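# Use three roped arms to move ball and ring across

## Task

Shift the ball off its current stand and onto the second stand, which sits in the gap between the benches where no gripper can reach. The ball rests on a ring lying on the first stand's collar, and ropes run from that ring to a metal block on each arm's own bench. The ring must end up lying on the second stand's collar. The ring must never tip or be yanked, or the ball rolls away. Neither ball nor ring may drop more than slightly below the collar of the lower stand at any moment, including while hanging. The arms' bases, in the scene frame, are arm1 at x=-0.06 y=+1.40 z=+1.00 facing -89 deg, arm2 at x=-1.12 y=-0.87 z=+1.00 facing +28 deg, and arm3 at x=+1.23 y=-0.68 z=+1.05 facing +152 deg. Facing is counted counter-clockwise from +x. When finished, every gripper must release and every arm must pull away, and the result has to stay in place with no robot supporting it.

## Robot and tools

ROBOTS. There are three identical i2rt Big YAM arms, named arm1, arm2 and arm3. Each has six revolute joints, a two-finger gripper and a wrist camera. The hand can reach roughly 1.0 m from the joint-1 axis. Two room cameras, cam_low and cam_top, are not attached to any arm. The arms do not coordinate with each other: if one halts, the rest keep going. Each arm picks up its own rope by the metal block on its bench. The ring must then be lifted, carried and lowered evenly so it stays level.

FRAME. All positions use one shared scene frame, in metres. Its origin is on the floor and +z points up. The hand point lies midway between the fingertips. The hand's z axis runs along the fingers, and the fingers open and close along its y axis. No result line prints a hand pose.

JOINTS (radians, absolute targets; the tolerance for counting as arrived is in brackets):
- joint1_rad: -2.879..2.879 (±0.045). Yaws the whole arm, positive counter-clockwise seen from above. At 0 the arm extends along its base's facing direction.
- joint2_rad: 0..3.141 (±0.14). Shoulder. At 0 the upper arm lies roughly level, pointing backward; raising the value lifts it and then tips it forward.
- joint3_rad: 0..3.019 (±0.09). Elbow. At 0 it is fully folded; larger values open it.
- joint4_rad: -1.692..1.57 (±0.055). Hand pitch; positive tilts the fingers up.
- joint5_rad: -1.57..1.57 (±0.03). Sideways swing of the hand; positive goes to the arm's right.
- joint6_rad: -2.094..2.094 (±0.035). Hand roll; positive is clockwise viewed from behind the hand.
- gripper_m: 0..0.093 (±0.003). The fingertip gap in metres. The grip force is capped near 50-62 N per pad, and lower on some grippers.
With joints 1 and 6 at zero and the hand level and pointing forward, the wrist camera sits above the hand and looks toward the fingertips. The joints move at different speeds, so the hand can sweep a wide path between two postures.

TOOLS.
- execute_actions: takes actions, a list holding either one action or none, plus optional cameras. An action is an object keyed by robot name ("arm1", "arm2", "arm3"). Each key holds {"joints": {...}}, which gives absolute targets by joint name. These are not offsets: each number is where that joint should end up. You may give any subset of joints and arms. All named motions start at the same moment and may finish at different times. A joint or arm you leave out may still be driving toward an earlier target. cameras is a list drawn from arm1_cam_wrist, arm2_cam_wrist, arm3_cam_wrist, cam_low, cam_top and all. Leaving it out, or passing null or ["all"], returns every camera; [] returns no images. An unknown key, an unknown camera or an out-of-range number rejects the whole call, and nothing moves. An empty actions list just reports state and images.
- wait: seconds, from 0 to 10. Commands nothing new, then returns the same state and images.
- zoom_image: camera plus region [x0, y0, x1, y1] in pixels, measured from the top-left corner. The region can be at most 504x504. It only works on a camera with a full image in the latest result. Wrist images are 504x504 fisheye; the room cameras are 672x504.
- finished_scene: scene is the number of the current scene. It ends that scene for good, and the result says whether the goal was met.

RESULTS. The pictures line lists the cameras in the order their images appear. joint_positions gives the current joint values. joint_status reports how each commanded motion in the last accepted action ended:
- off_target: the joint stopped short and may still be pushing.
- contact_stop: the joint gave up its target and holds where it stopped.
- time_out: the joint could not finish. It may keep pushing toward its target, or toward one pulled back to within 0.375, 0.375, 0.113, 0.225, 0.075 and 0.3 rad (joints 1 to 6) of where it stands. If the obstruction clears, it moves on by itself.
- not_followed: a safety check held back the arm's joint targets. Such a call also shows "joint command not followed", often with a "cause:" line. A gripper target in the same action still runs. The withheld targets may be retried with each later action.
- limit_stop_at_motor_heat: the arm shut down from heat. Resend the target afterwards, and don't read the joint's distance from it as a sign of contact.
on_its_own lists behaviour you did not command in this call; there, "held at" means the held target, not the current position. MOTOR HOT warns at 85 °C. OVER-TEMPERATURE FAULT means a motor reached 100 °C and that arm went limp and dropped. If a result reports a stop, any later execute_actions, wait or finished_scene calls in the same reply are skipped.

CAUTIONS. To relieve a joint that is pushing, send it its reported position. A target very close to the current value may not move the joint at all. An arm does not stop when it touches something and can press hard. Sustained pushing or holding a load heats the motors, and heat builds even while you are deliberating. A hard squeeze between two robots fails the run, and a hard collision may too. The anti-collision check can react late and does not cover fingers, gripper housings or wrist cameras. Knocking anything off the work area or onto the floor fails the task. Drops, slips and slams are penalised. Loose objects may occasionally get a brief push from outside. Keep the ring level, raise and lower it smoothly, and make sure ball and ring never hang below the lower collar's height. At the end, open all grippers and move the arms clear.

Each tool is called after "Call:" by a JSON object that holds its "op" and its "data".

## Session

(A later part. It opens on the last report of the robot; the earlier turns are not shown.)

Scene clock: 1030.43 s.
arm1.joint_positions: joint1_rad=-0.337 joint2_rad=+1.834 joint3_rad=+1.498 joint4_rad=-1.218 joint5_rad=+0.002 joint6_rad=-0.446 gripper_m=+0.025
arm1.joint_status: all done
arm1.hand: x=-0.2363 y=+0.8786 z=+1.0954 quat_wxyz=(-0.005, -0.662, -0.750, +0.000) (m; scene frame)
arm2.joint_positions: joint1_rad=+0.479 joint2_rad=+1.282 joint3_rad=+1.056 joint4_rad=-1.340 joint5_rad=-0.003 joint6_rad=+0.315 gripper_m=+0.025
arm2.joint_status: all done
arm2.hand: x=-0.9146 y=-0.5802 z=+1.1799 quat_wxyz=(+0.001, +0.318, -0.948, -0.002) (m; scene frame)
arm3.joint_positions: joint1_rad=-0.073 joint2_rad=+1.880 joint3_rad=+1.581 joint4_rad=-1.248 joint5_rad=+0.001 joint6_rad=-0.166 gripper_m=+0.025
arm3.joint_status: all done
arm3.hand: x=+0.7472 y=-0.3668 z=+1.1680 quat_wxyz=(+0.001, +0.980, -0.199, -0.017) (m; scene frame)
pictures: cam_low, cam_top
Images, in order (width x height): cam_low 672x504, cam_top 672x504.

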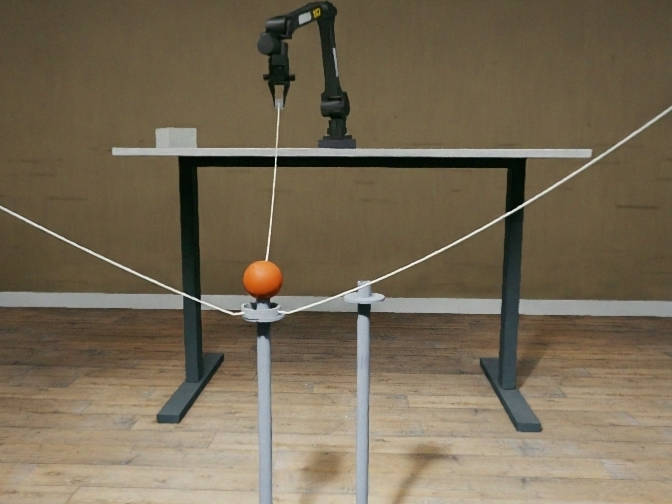

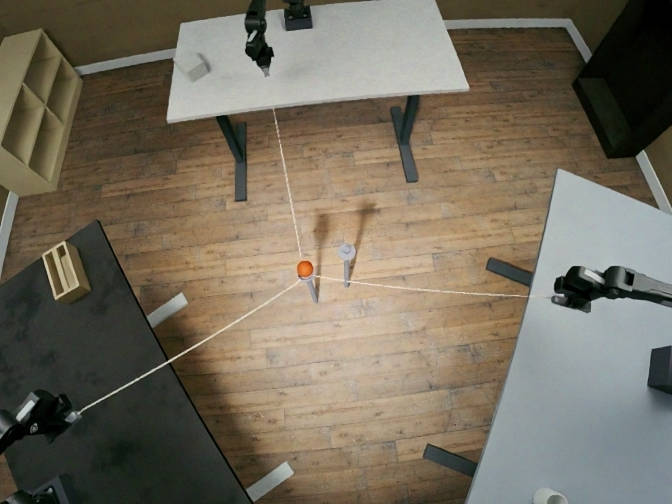

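Call:
{"op": "execute_actions", "data": {"actions": [{"arm3":{"joints":{"joint2_rad":1.822}}}], "cameras": ["cam_low","cam_top"]}}

Call:
{"op": "zoom_image", "data": {"camera": "cam_low", "region": [210, 250, 400, 340]}}

Scene clock: 1054.17 s.
arm1.joint_positions: joint1_rad=-0.337 joint2_rad=+1.834 joint3_rad=+1.498 joint4_rad=-1.218 joint5_rad=+0.002 joint6_rad=-0.446 gripper_m=+0.025
arm1.joint_status: not commanded
arm1.hand: x=-0.2363 y=+0.8786 z=+1.0954 quat_wxyz=(-0.005, -0.662, -0.750, +0.000) (m; scene frame)
arm2.joint_positions: joint1_rad=+0.479 joint2_rad=+1.282 joint3_rad=+1.056 joint4_rad=-1.340 joint5_rad=-0.003 joint6_rad=+0.315 gripper_m=+0.025
arm2.joint_status: not commanded
arm2.hand: x=-0.9146 y=-0.5802 z=+1.1799 quat_wxyz=(+0.001, +0.318, -0.948, -0.002) (m; scene frame)
arm3.joint_positions: joint1_rad=-0.073 joint2_rad=+1.852 joint3_rad=+1.581 joint4_rad=-1.248 joint5_rad=+0.001 joint6_rad=-0.166 gripper_m=+0.025
arm3.joint_status: all done
arm3.hand: x=+0.7471 y=-0.3665 z=+1.1834 quat_wxyz=(-0.004, +0.979, -0.199, -0.030) (m; scene frame)
pictures: cam_low, cam_top
Images, in order (width x height): cam_low 672x504, cam_top 672x504.

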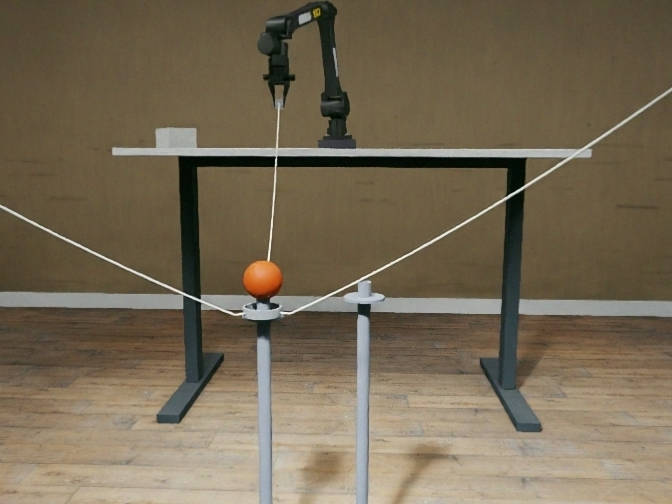

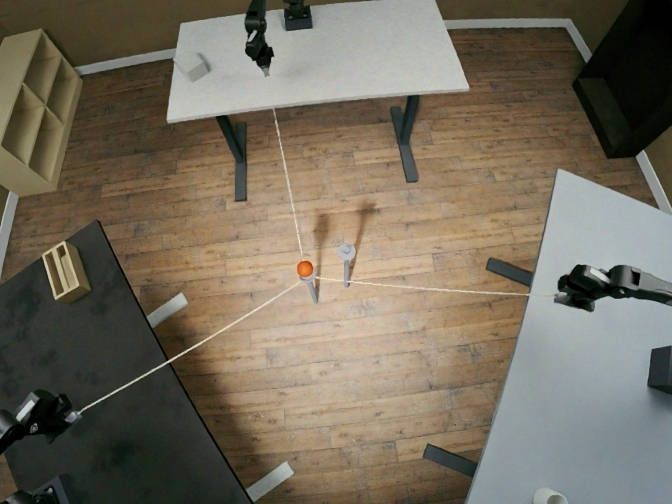

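Region (210, 250, 400, 340) of cam_low's 672x504 image, scaled by 2.653, with more detail than that image has; it fills the top 239 rows of this view, and the rest is white.

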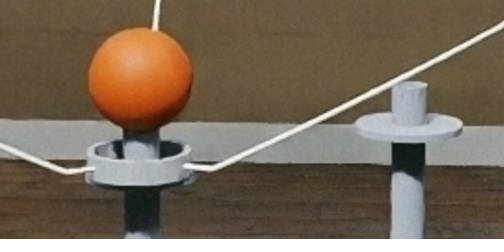

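Call:
{"op": "execute_actions", "data": {"actions": [{"arm1":{"joints":{"joint2_rad":1.775}}}], "cameras": ["cam_low","cam_top"]}}

Call:
{"op": "zoom_image", "data": {"camera": "cam_low", "region": [210, 250, 400, 340]}}

Scene clock: 1064.70 s.
arm1.joint_positions: joint1_rad=-0.337 joint2_rad=+1.809 joint3_rad=+1.498 joint4_rad=-1.218 joint5_rad=+0.002 joint6_rad=-0.446 gripper_m=+0.025
arm1.joint_status: all done
arm1.hand: x=-0.2366 y=+0.8780 z=+1.1089 quat_wxyz=(-0.010, -0.661, -0.750, +0.012) (m; scene frame)
arm2.joint_positions: joint1_rad=+0.479 joint2_rad=+1.282 joint3_rad=+1.056 joint4_rad=-1.340 joint5_rad=-0.003 joint6_rad=+0.315 gripper_m=+0.025
arm2.joint_status: not commanded
arm2.hand: x=-0.9146 y=-0.5802 z=+1.1799 quat_wxyz=(+0.001, +0.318, -0.948, -0.002) (m; scene frame)
arm3.joint_positions: joint1_rad=-0.073 joint2_rad=+1.852 joint3_rad=+1.581 joint4_rad=-1.248 joint5_rad=+0.001 joint6_rad=-0.166 gripper_m=+0.025
arm3.joint_status: not commanded
arm3.hand: x=+0.7471 y=-0.3665 z=+1.1834 quat_wxyz=(-0.004, +0.979, -0.199, -0.030) (m; scene frame)
pictures: cam_low, cam_top
Images, in order (width x height): cam_low 672x504, cam_top 672x504.

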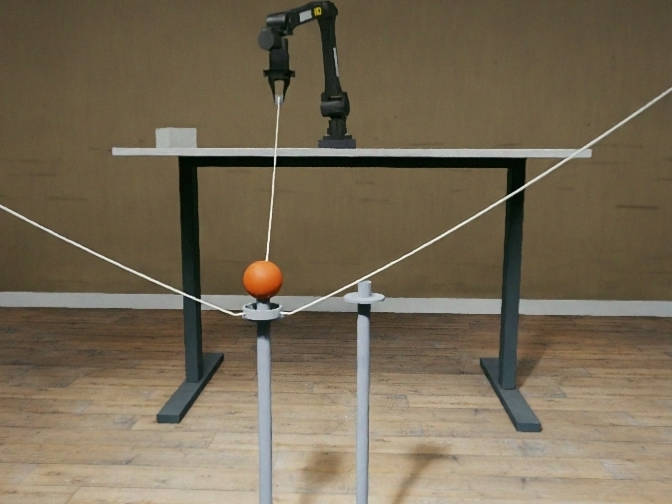

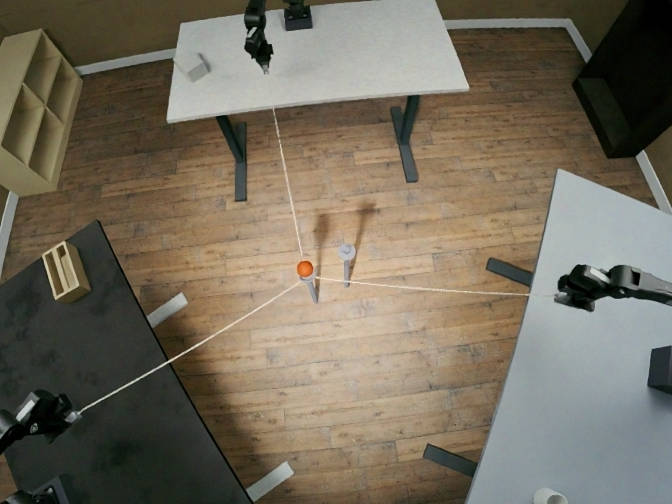

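Region (210, 250, 400, 340) of cam_low's 672x504 image, scaled by 2.653, with more detail than that image has; it fills the top 239 rows of this view, and the rest is white.

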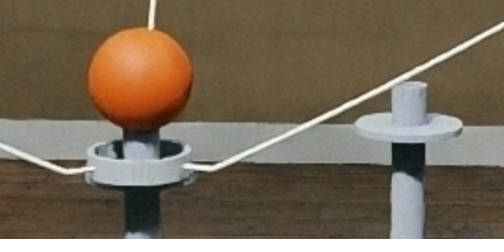

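Call:
{"op": "zoom_image", "data": {"camera": "cam_low", "region": [225, 280, 305, 335]}}

Call:
{"op": "zoom_image", "data": {"camera": "cam_top", "region": [265, 225, 375, 315]}}

Region (225, 280, 305, 335) of cam_low's 672x504 image, scaled by 6.300, with more detail than that image has; it fills the top 346 rows of this view, and the rest is white.

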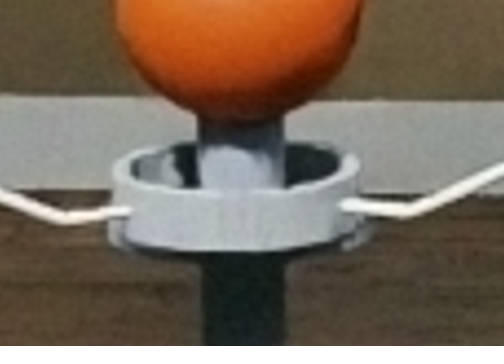

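Region (265, 225, 375, 315) of cam_top's 672x504 image, scaled by 4.582, with more detail than that image has; it fills the top 412 rows of this view, and the rest is white.

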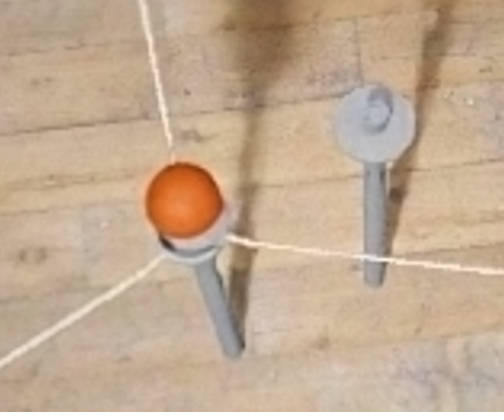

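Call:
{"op": "execute_actions", "data": {"actions": [{"arm1":{"joints":{"joint2_rad":1.760,"joint4_rad":-1.292}}}], "cameras": ["cam_low","cam_top"]}}

Call:
{"op": "zoom_image", "data": {"camera": "cam_low", "region": [225, 270, 305, 335]}}

Call:
{"op": "zoom_image", "data": {"camera": "cam_top", "region": [265, 225, 375, 315]}}

Scene clock: 1100.03 s.
arm1.joint_positions: joint1_rad=-0.337 joint2_rad=+1.802 joint3_rad=+1.498 joint4_rad=-1.274 joint5_rad=+0.002 joint6_rad=-0.446 gripper_m=+0.025
arm1.joint_status: all done
arm1.hand: x=-0.2323 y=+0.8912 z=+1.1123 quat_wxyz=(+0.000, -0.661, -0.750, -0.011) (m; scene frame)
arm2.joint_positions: joint1_rad=+0.479 joint2_rad=+1.282 joint3_rad=+1.056 joint4_rad=-1.340 joint5_rad=-0.003 joint6_rad=+0.315 gripper_m=+0.025
arm2.joint_status: not commanded
arm2.hand: x=-0.9146 y=-0.5802 z=+1.1799 quat_wxyz=(+0.001, +0.318, -0.948, -0.002) (m; scene frame)
arm3.joint_positions: joint1_rad=-0.073 joint2_rad=+1.852 joint3_rad=+1.581 joint4_rad=-1.248 joint5_rad=+0.001 joint6_rad=-0.166 gripper_m=+0.025
arm3.joint_status: not commanded
arm3.hand: x=+0.7471 y=-0.3665 z=+1.1834 quat_wxyz=(-0.004, +0.979, -0.199, -0.030) (m; scene frame)
pictures: cam_low, cam_top
Images, in order (width x height): cam_low 672x504, cam_top 672x504.

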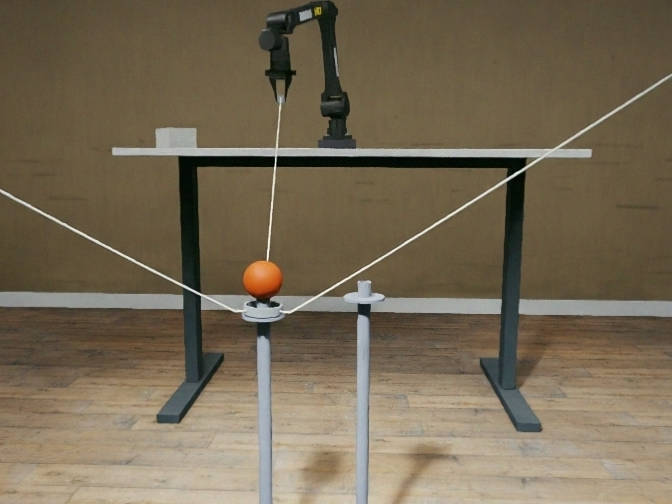

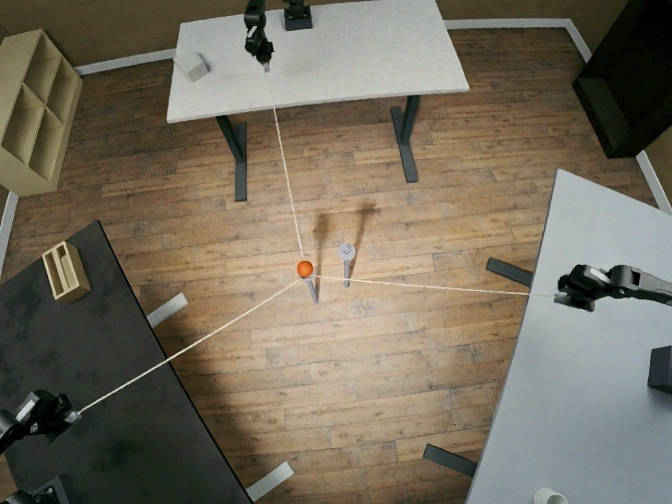

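Region (225, 270, 305, 335) of cam_low's 672x504 image, scaled by 6.300, with more detail than that image has; it fills the top 410 rows of this view, and the rest is white.

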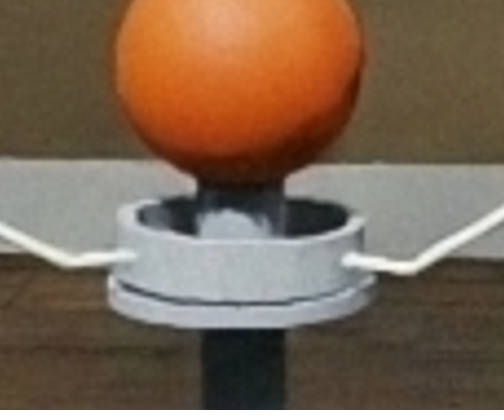

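Region (265, 225, 375, 315) of cam_top's 672x504 image, scaled by 4.582, with more detail than that image has; it fills the top 412 rows of this view, and the rest is white.

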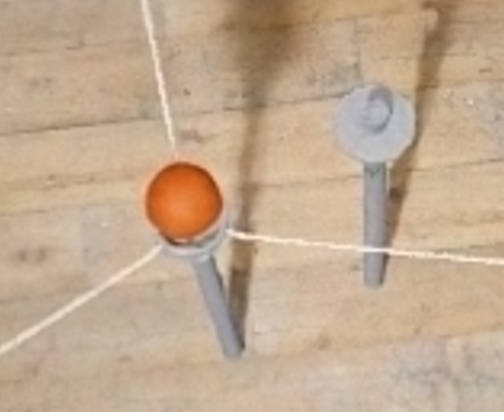

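Call:
{"op": "execute_actions", "data": {"actions": [{"arm1":{"joints":{"joint2_rad":1.740}},"arm2":{"joints":{"joint2_rad":1.250}},"arm3":{"joints":{"joint2_rad":1.803}}}], "cameras": ["cam_low","cam_top"]}}

Call:
{"op": "zoom_image", "data": {"camera": "cam_low", "region": [225, 270, 305, 335]}}

Call:
{"op": "zoom_image", "data": {"camera": "cam_top", "region": [265, 225, 375, 315]}}

Scene clock: 1132.00 s.
arm1.joint_positions: joint1_rad=-0.337 joint2_rad=+1.777 joint3_rad=+1.498 joint4_rad=-1.274 joint5_rad=+0.002 joint6_rad=-0.446 gripper_m=+0.025
arm1.joint_status: all done
arm1.hand: x=-0.2325 y=+0.8911 z=+1.1254 quat_wxyz=(-0.005, -0.662, -0.750, +0.000) (m; scene frame)
arm2.joint_positions: joint1_rad=+0.479 joint2_rad=+1.259 joint3_rad=+1.056 joint4_rad=-1.340 joint5_rad=-0.003 joint6_rad=+0.315 gripper_m=+0.025
arm2.joint_status: all done
arm2.hand: x=-0.9153 y=-0.5812 z=+1.1873 quat_wxyz=(-0.008, +0.317, -0.948, -0.008) (m; scene frame)
arm3.joint_positions: joint1_rad=-0.073 joint2_rad=+1.839 joint3_rad=+1.581 joint4_rad=-1.248 joint5_rad=+0.001 joint6_rad=-0.166 gripper_m=+0.025
arm3.joint_status: all done
arm3.hand: x=+0.7472 y=-0.3664 z=+1.1905 quat_wxyz=(-0.006, +0.979, -0.199, -0.036) (m; scene frame)
pictures: cam_low, cam_top
Images, in order (width x height): cam_low 672x504, cam_top 672x504.

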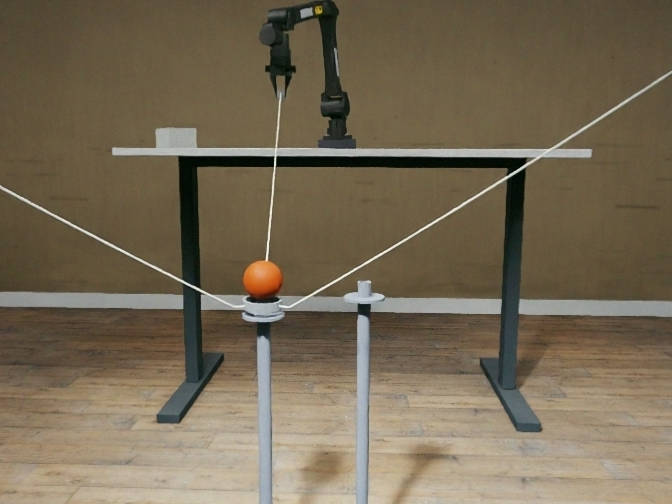

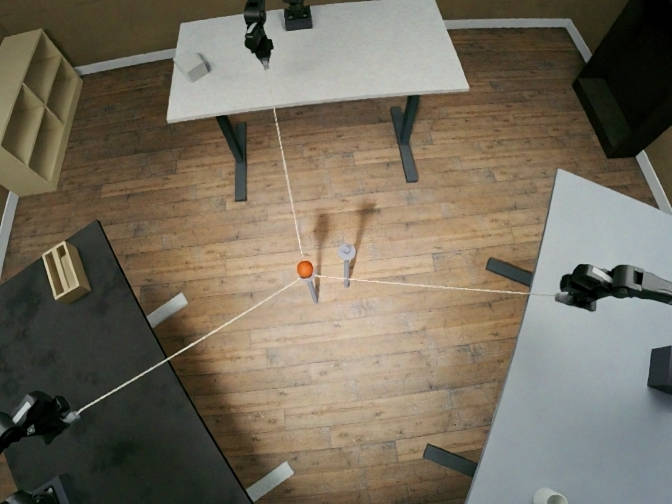

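Region (225, 270, 305, 335) of cam_low's 672x504 image, scaled by 6.300, with more detail than that image has; it fills the top 410 rows of this view, and the rest is white.

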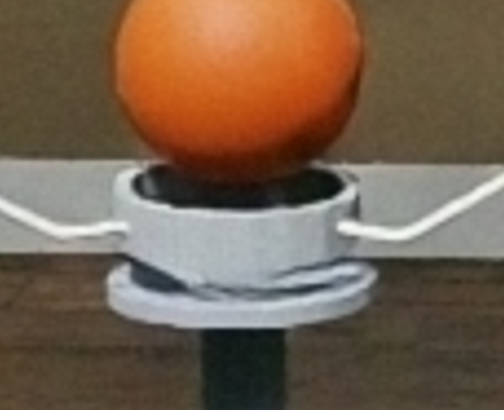

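Region (265, 225, 375, 315) of cam_top's 672x504 image, scaled by 4.582, with more detail than that image has; it fills the top 412 rows of this view, and the rest is white.

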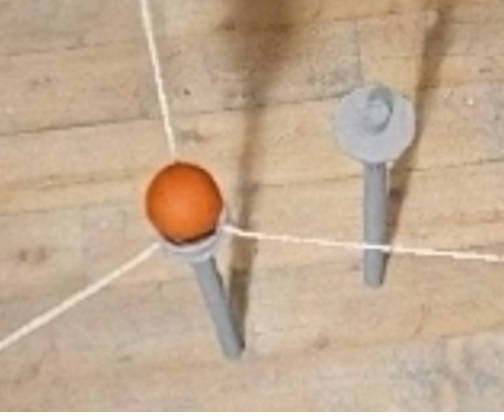

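Call:
{"op": "execute_actions", "data": {"actions": [{"arm1":{"joints":{"joint2_rad":1.715}},"arm2":{"joints":{"joint2_rad":1.223}},"arm3":{"joints":{"joint2_rad":1.783}}}], "cameras": ["cam_low","cam_top"]}}

Call:
{"op": "zoom_image", "data": {"camera": "cam_low", "region": [225, 260, 305, 335]}}

Call:
{"op": "zoom_image", "data": {"camera": "cam_top", "region": [265, 225, 375, 315]}}

Scene clock: 1142.77 s.
arm1.joint_positions: joint1_rad=-0.337 joint2_rad=+1.752 joint3_rad=+1.498 joint4_rad=-1.274 joint5_rad=+0.002 joint6_rad=-0.446 gripper_m=+0.025
arm1.joint_status: all done
arm1.hand: x=-0.2326 y=+0.8912 z=+1.1382 quat_wxyz=(-0.010, -0.661, -0.750, +0.012) (m; scene frame)
arm2.joint_positions: joint1_rad=+0.479 joint2_rad=+1.231 joint3_rad=+1.056 joint4_rad=-1.340 joint5_rad=-0.003 joint6_rad=+0.315 gripper_m=+0.025
arm2.joint_status: all done
arm2.hand: x=-0.9163 y=-0.5826 z=+1.1966 quat_wxyz=(-0.020, +0.317, -0.948, -0.017) (m; scene frame)
arm3.joint_positions: joint1_rad=-0.073 joint2_rad=+1.816 joint3_rad=+1.581 joint4_rad=-1.248 joint5_rad=+0.001 joint6_rad=-0.166 gripper_m=+0.025
arm3.joint_status: all done
arm3.hand: x=+0.7476 y=-0.3664 z=+1.2031 quat_wxyz=(-0.010, +0.979, -0.199, -0.046) (m; scene frame)
pictures: cam_low, cam_top
Images, in order (width x height): cam_low 672x504, cam_top 672x504.

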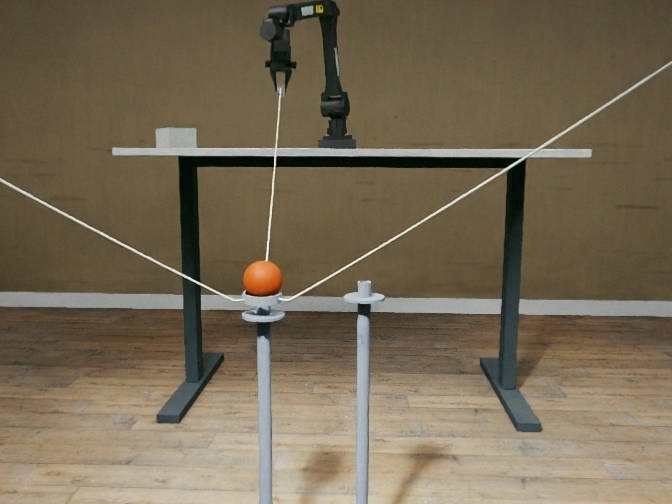

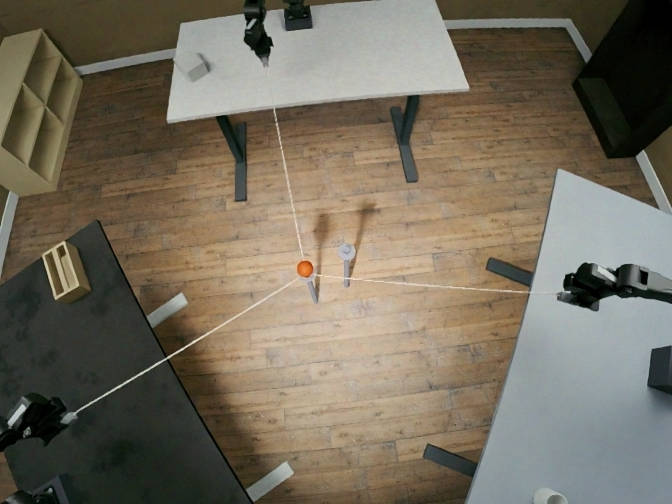

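Region (225, 260, 305, 335) of cam_low's 672x504 image, scaled by 6.300, with more detail than that image has; it fills the top 472 rows of this view, and the rest is white.

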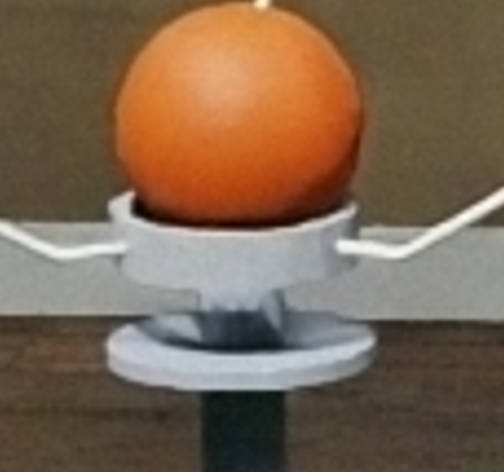

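Region (265, 225, 375, 315) of cam_top's 672x504 image, scaled by 4.582, with more detail than that image has; it fills the top 412 rows of this view, and the rest is white.

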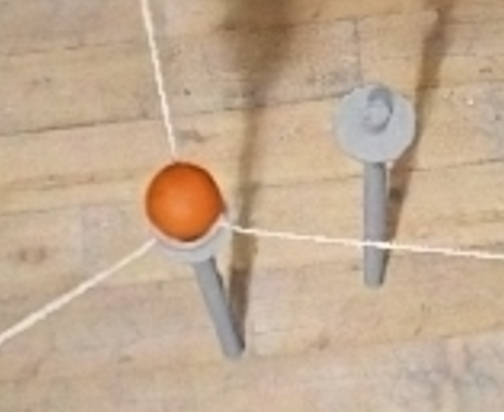

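Call:
{"op": "execute_actions", "data": {"actions": [{"arm1":{"joints":{"joint2_rad":1.696}},"arm2":{"joints":{"joint2_rad":1.205}},"arm3":{"joints":{"joint2_rad":1.762}}}], "cameras": ["cam_low","cam_top"]}}

Call:
{"op": "zoom_image", "data": {"camera": "cam_low", "region": [225, 255, 305, 335]}}

Call:
{"op": "zoom_image", "data": {"camera": "cam_top", "region": [265, 225, 375, 315]}}

Scene clock: 1153.40 s.
arm1.joint_positions: joint1_rad=-0.337 joint2_rad=+1.738 joint3_rad=+1.498 joint4_rad=-1.274 joint5_rad=+0.002 joint6_rad=-0.446 gripper_m=+0.025
arm1.joint_status: all done
arm1.hand: x=-0.2325 y=+0.8914 z=+1.1455 quat_wxyz=(-0.013, -0.661, -0.750, +0.018) (m; scene frame)
arm2.joint_positions: joint1_rad=+0.479 joint2_rad=+1.218 joint3_rad=+1.056 joint4_rad=-1.340 joint5_rad=-0.002 joint6_rad=+0.315 gripper_m=+0.025
arm2.joint_status: all done
arm2.hand: x=-0.9167 y=-0.5834 z=+1.2008 quat_wxyz=(-0.025, +0.317, -0.948, -0.020) (m; scene frame)
arm3.joint_positions: joint1_rad=-0.073 joint2_rad=+1.800 joint3_rad=+1.581 joint4_rad=-1.248 joint5_rad=+0.001 joint6_rad=-0.166 gripper_m=+0.025
arm3.joint_status: all done
arm3.hand: x=+0.7480 y=-0.3665 z=+1.2124 quat_wxyz=(-0.013, +0.978, -0.199, -0.054) (m; scene frame)
pictures: cam_low, cam_top
Images, in order (width x height): cam_low 672x504, cam_top 672x504.

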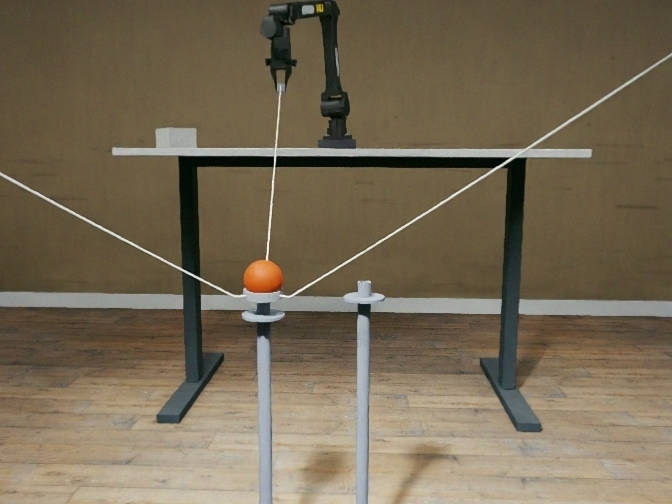

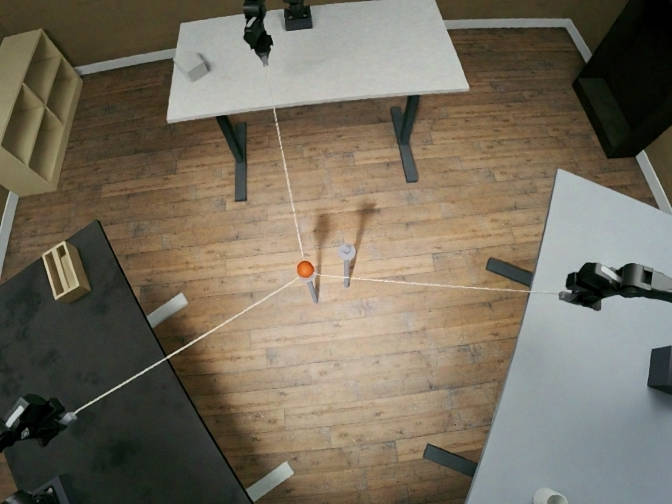

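Region (225, 255, 305, 335) of cam_low's 672x504 image, scaled by 6.300, with more detail than that image has.

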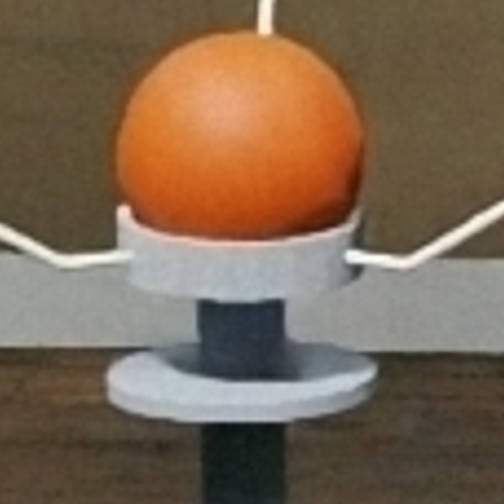

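Region (265, 225, 375, 315) of cam_top's 672x504 image, scaled by 4.582, with more detail than that image has; it fills the top 412 rows of this view, and the rest is white.

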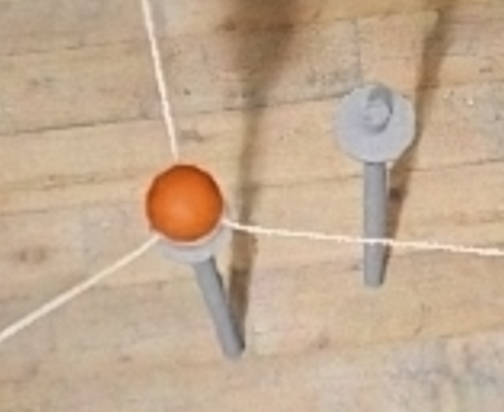

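Call:
{"op": "execute_actions", "data": {"actions": [{"arm1":{"joints":{"joint2_rad":1.670}},"arm2":{"joints":{"joint2_rad":1.179}},"arm3":{"joints":{"joint2_rad":1.740}}}], "cameras": ["cam_low","cam_top"]}}

Call:
{"op": "zoom_image", "data": {"camera": "cam_low", "region": [220, 240, 310, 330]}}

Call:
{"op": "zoom_image", "data": {"camera": "cam_top", "region": [265, 225, 375, 315]}}

Scene clock: 1168.00 s.
arm1.joint_positions: joint1_rad=-0.337 joint2_rad=+1.711 joint3_rad=+1.498 joint4_rad=-1.274 joint5_rad=+0.002 joint6_rad=-0.446 gripper_m=+0.025
arm1.joint_status: all done
arm1.hand: x=-0.2325 y=+0.8922 z=+1.1592 quat_wxyz=(-0.018, -0.661, -0.749, +0.030) (m; scene frame)
arm2.joint_positions: joint1_rad=+0.479 joint2_rad=+1.192 joint3_rad=+1.056 joint4_rad=-1.340 joint5_rad=-0.002 joint6_rad=+0.315 gripper_m=+0.025
arm2.joint_status: all done
arm2.hand: x=-0.9178 y=-0.5850 z=+1.2095 quat_wxyz=(-0.036, +0.317, -0.947, -0.028) (m; scene frame)
arm3.joint_positions: joint1_rad=-0.073 joint2_rad=+1.779 joint3_rad=+1.581 joint4_rad=-1.248 joint5_rad=+0.001 joint6_rad=-0.166 gripper_m=+0.025
arm3.joint_status: all done
arm3.hand: x=+0.7487 y=-0.3668 z=+1.2237 quat_wxyz=(-0.017, +0.978, -0.199, -0.064) (m; scene frame)
pictures: cam_low, cam_top
Images, in order (width x height): cam_low 672x504, cam_top 672x504.

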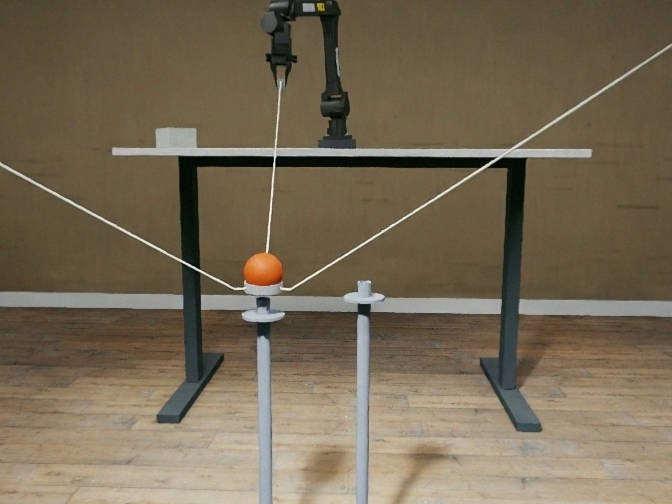

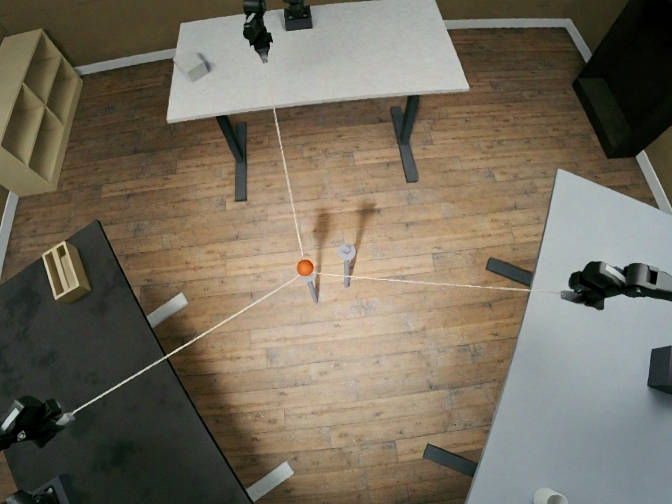

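Region (220, 240, 310, 330) of cam_low's 672x504 image, scaled by 5.600, with more detail than that image has.

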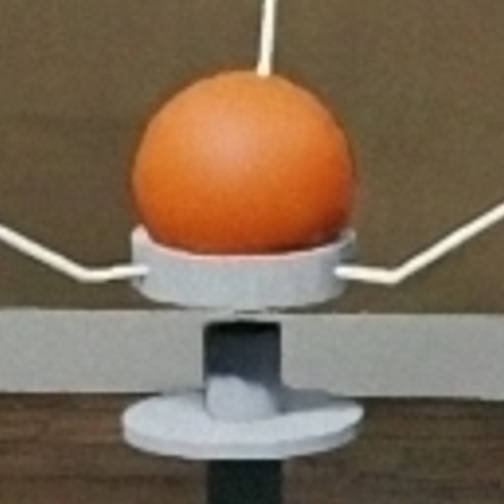

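Region (265, 225, 375, 315) of cam_top's 672x504 image, scaled by 4.582, with more detail than that image has; it fills the top 412 rows of this view, and the rest is white.

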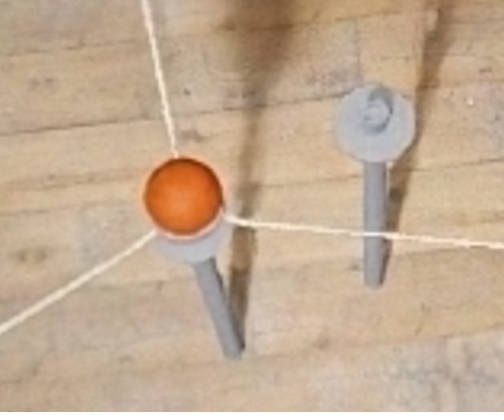

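Call:
{"op": "execute_actions", "data": {"actions": [{"arm1":{"joints":{"joint2_rad":1.626}},"arm2":{"joints":{"joint2_rad":1.131}},"arm3":{"joints":{"joint2_rad":1.699}}}], "cameras": ["cam_low","cam_top"]}}

Call:
{"op": "zoom_image", "data": {"camera": "cam_low", "region": [210, 225, 400, 330]}}

Call:
{"op": "zoom_image", "data": {"camera": "cam_top", "region": [265, 225, 375, 315]}}

Scene clock: 1241.63 s.
arm1.joint_positions: joint1_rad=-0.337 joint2_rad=+1.660 joint3_rad=+1.498 joint4_rad=-1.274 joint5_rad=+0.002 joint6_rad=-0.446 gripper_m=+0.025
arm1.joint_status: all done
arm1.hand: x=-0.2320 y=+0.8945 z=+1.1855 quat_wxyz=(-0.028, -0.661, -0.748, +0.054) (m; scene frame)
arm2.joint_positions: joint1_rad=+0.479 joint2_rad=+1.137 joint3_rad=+1.056 joint4_rad=-1.340 joint5_rad=-0.002 joint6_rad=+0.315 gripper_m=+0.025
arm2.joint_status: all done
arm2.hand: x=-0.9205 y=-0.5889 z=+1.2270 quat_wxyz=(-0.057, +0.317, -0.946, -0.044) (m; scene frame)
arm3.joint_positions: joint1_rad=-0.073 joint2_rad=+1.730 joint3_rad=+1.581 joint4_rad=-1.248 joint5_rad=+0.001 joint6_rad=-0.166 gripper_m=+0.025
arm3.joint_status: all done
arm3.hand: x=+0.7512 y=-0.3679 z=+1.2505 quat_wxyz=(-0.026, +0.976, -0.199, -0.086) (m; scene frame)
pictures: cam_low, cam_top
Images, in order (width x height): cam_low 672x504, cam_top 672x504.

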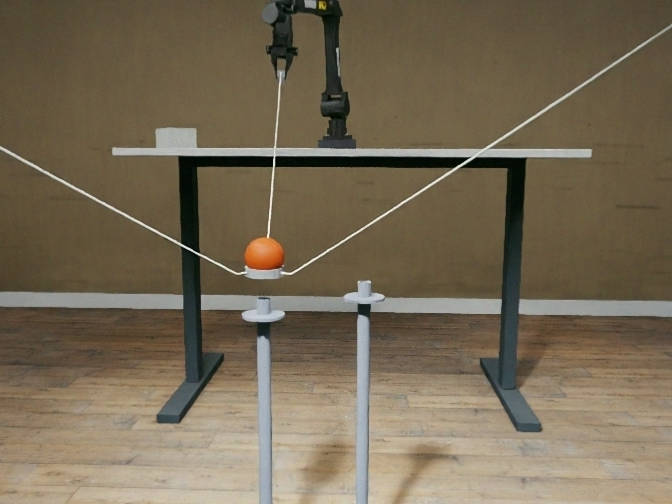

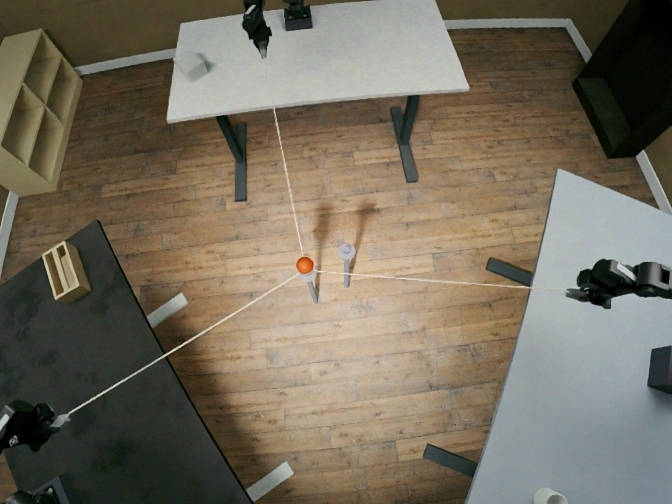

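Region (210, 225, 400, 330) of cam_low's 672x504 image, scaled by 2.653, with more detail than that image has; it fills the top 279 rows of this view, and the rest is white.

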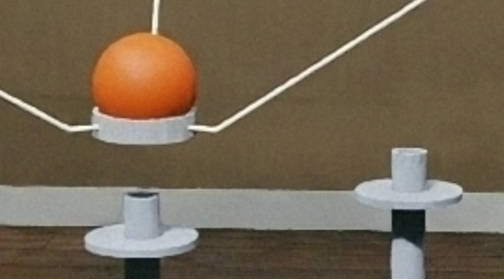

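Region (265, 225, 375, 315) of cam_top's 672x504 image, scaled by 4.582, with more detail than that image has; it fills the top 412 rows of this view, and the rest is white.

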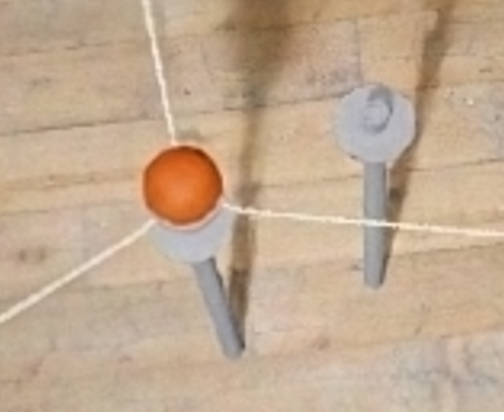

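Call:
{"op": "execute_actions", "data": {"actions": [{"arm1":{"joints":{"joint1_rad":-0.247,"joint2_rad":1.550,"joint3_rad":1.408,"joint6_rad":-0.355}},"arm2":{"joints":{"joint1_rad":0.398,"joint2_rad":1.280,"joint3_rad":1.210,"joint6_rad":0.232}},"arm3":{"joints":{"joint1_rad":-0.163,"joint2_rad":1.632,"joint3_rad":1.500,"joint6_rad":-0.258}}}], "cameras": ["cam_low","cam_top"]}}

Call:
{"op": "zoom_image", "data": {"camera": "cam_low", "region": [210, 225, 400, 330]}}

Scene clock: 1336.63 s.
arm1.joint_positions: joint1_rad=-0.239 joint2_rad=+1.580 joint3_rad=+1.400 joint4_rad=-1.276 joint5_rad=-0.001 joint6_rad=-0.364 gripper_m=+0.025
arm1.joint_status: all done
arm1.hand: x=-0.1735 y=+0.9153 z=+1.1860 quat_wxyz=(-0.030, -0.655, -0.754, +0.042) (m; scene frame)
arm2.joint_positions: joint1_rad=+0.393 joint2_rad=+1.298 joint3_rad=+1.145 joint4_rad=-1.340 joint5_rad=-0.001 joint6_rad=+0.240 gripper_m=+0.025
arm2.joint_status: all done
arm2.hand: x=-0.8713 y=-0.5761 z=+1.2087 quat_wxyz=(-0.031, +0.312, -0.949, -0.020) (m; scene frame)
arm3.joint_positions: joint1_rad=-0.170 joint2_rad=+1.665 joint3_rad=+1.493 joint4_rad=-1.248 joint5_rad=+0.000 joint6_rad=-0.249 gripper_m=+0.025
arm3.joint_status: all done
arm3.hand: x=+0.8072 y=-0.3424 z=+1.2471 quat_wxyz=(-0.027, +0.975, -0.206, -0.073) (m; scene frame)
pictures: cam_low, cam_top
Images, in order (width x height): cam_low 672x504, cam_top 672x504.

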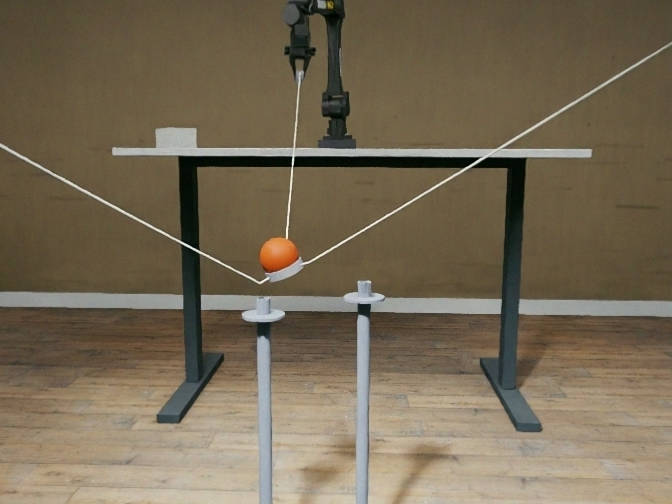

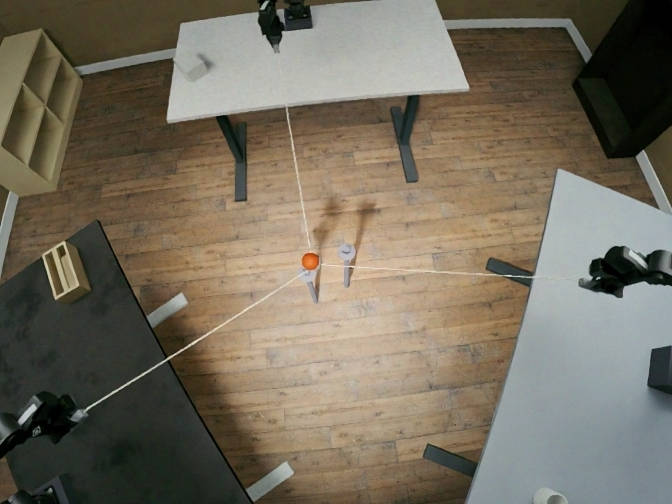

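Region (210, 225, 400, 330) of cam_low's 672x504 image, scaled by 2.653, with more detail than that image has; it fills the top 279 rows of this view, and the rest is white.

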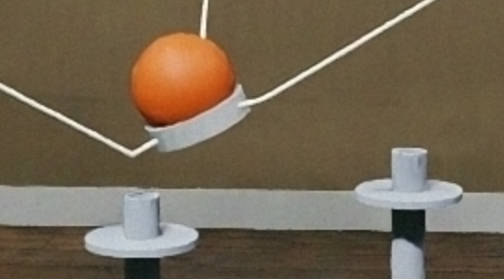

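Call:
{"op": "execute_actions", "data": {"actions": [], "cameras": ["cam_low","cam_top"]}}

Call:
{"op": "zoom_image", "data": {"camera": "cam_low", "region": [210, 225, 400, 330]}}

Scene clock: 1341.30 s.
arm1.joint_positions: joint1_rad=-0.239 joint2_rad=+1.580 joint3_rad=+1.400 joint4_rad=-1.276 joint5_rad=-0.001 joint6_rad=-0.364 gripper_m=+0.025
arm1.joint_status: all done
arm1.hand: x=-0.1735 y=+0.9153 z=+1.1860 quat_wxyz=(-0.030, -0.655, -0.754, +0.042) (m; scene frame)
arm2.joint_positions: joint1_rad=+0.393 joint2_rad=+1.298 joint3_rad=+1.145 joint4_rad=-1.340 joint5_rad=-0.001 joint6_rad=+0.239 gripper_m=+0.025
arm2.joint_status: all done
arm2.hand: x=-0.8713 y=-0.5761 z=+1.2087 quat_wxyz=(-0.031, +0.312, -0.949, -0.020) (m; scene frame)
arm3.joint_positions: joint1_rad=-0.170 joint2_rad=+1.665 joint3_rad=+1.493 joint4_rad=-1.248 joint5_rad=+0.000 joint6_rad=-0.249 gripper_m=+0.025
arm3.joint_status: all done
arm3.hand: x=+0.8072 y=-0.3424 z=+1.2471 quat_wxyz=(-0.027, +0.975, -0.206, -0.073) (m; scene frame)
pictures: cam_low, cam_top
Images, in order (width x height): cam_low 672x504, cam_top 672x504.

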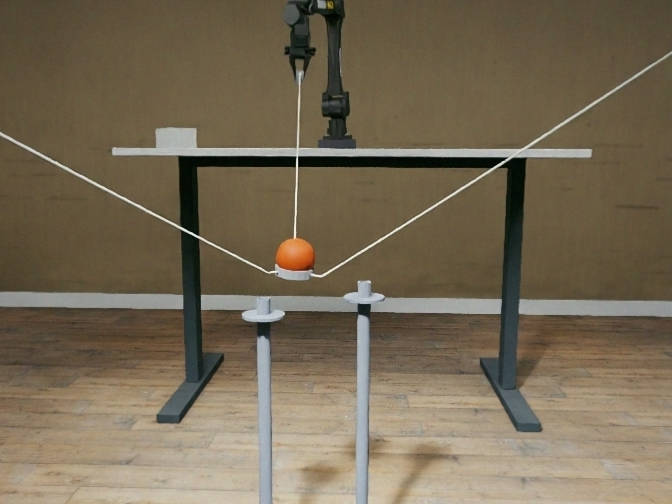

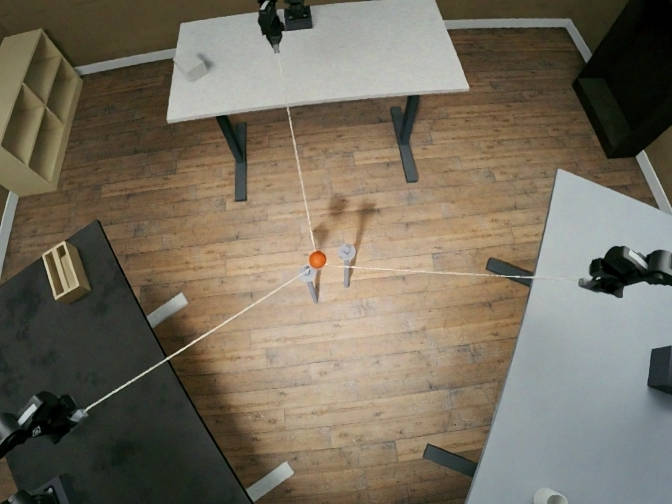

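Region (210, 225, 400, 330) of cam_low's 672x504 image, scaled by 2.653, with more detail than that image has; it fills the top 279 rows of this view, and the rest is white.

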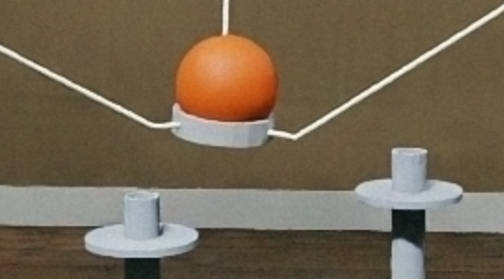

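Call:
{"op": "execute_actions", "data": {"actions": [], "cameras": ["cam_low","cam_top"]}}

Call:
{"op": "zoom_image", "data": {"camera": "cam_low", "region": [210, 225, 400, 330]}}

Call:
{"op": "zoom_image", "data": {"camera": "cam_top", "region": [265, 215, 375, 305]}}

Scene clock: 1353.07 s.
arm1.joint_positions: joint1_rad=-0.239 joint2_rad=+1.580 joint3_rad=+1.400 joint4_rad=-1.276 joint5_rad=-0.001 joint6_rad=-0.364 gripper_m=+0.025
arm1.joint_status: all done
arm1.hand: x=-0.1735 y=+0.9153 z=+1.1860 quat_wxyz=(-0.030, -0.655, -0.754, +0.042) (m; scene frame)
arm2.joint_positions: joint1_rad=+0.393 joint2_rad=+1.298 joint3_rad=+1.145 joint4_rad=-1.340 joint5_rad=-0.001 joint6_rad=+0.239 gripper_m=+0.025
arm2.joint_status: all done
arm2.hand: x=-0.8713 y=-0.5761 z=+1.2087 quat_wxyz=(-0.031, +0.312, -0.949, -0.020) (m; scene frame)
arm3.joint_positions: joint1_rad=-0.170 joint2_rad=+1.665 joint3_rad=+1.493 joint4_rad=-1.248 joint5_rad=+0.000 joint6_rad=-0.249 gripper_m=+0.025
arm3.joint_status: all done
arm3.hand: x=+0.8072 y=-0.3424 z=+1.2471 quat_wxyz=(-0.027, +0.975, -0.206, -0.073) (m; scene frame)
pictures: cam_low, cam_top
Images, in order (width x height): cam_low 672x504, cam_top 672x504.

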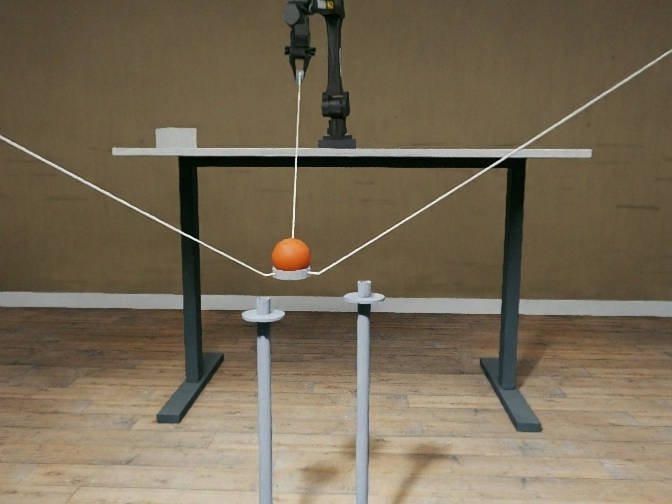

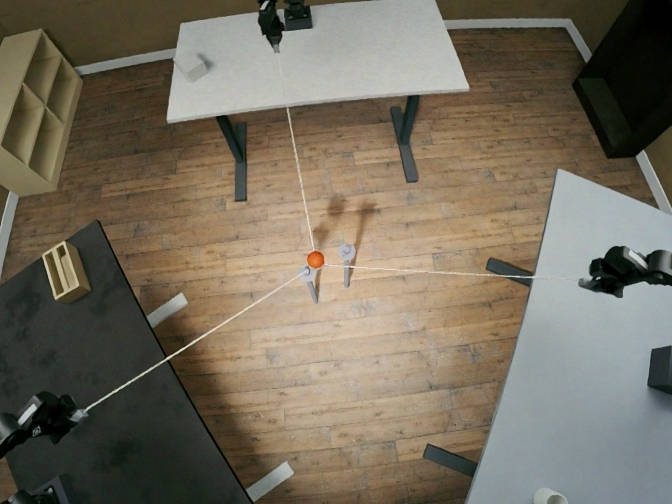

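Region (210, 225, 400, 330) of cam_low's 672x504 image, scaled by 2.653, with more detail than that image has; it fills the top 279 rows of this view, and the rest is white.

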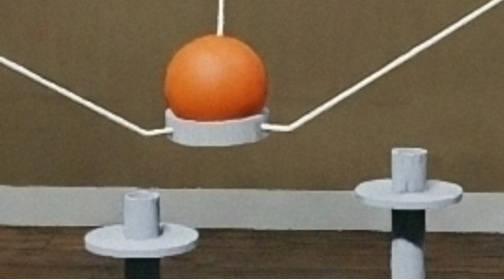

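Region (265, 215, 375, 305) of cam_top's 672x504 image, scaled by 4.582, with more detail than that image has; it fills the top 412 rows of this view, and the rest is white.

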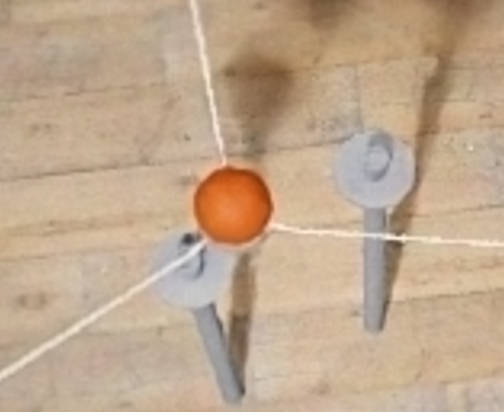

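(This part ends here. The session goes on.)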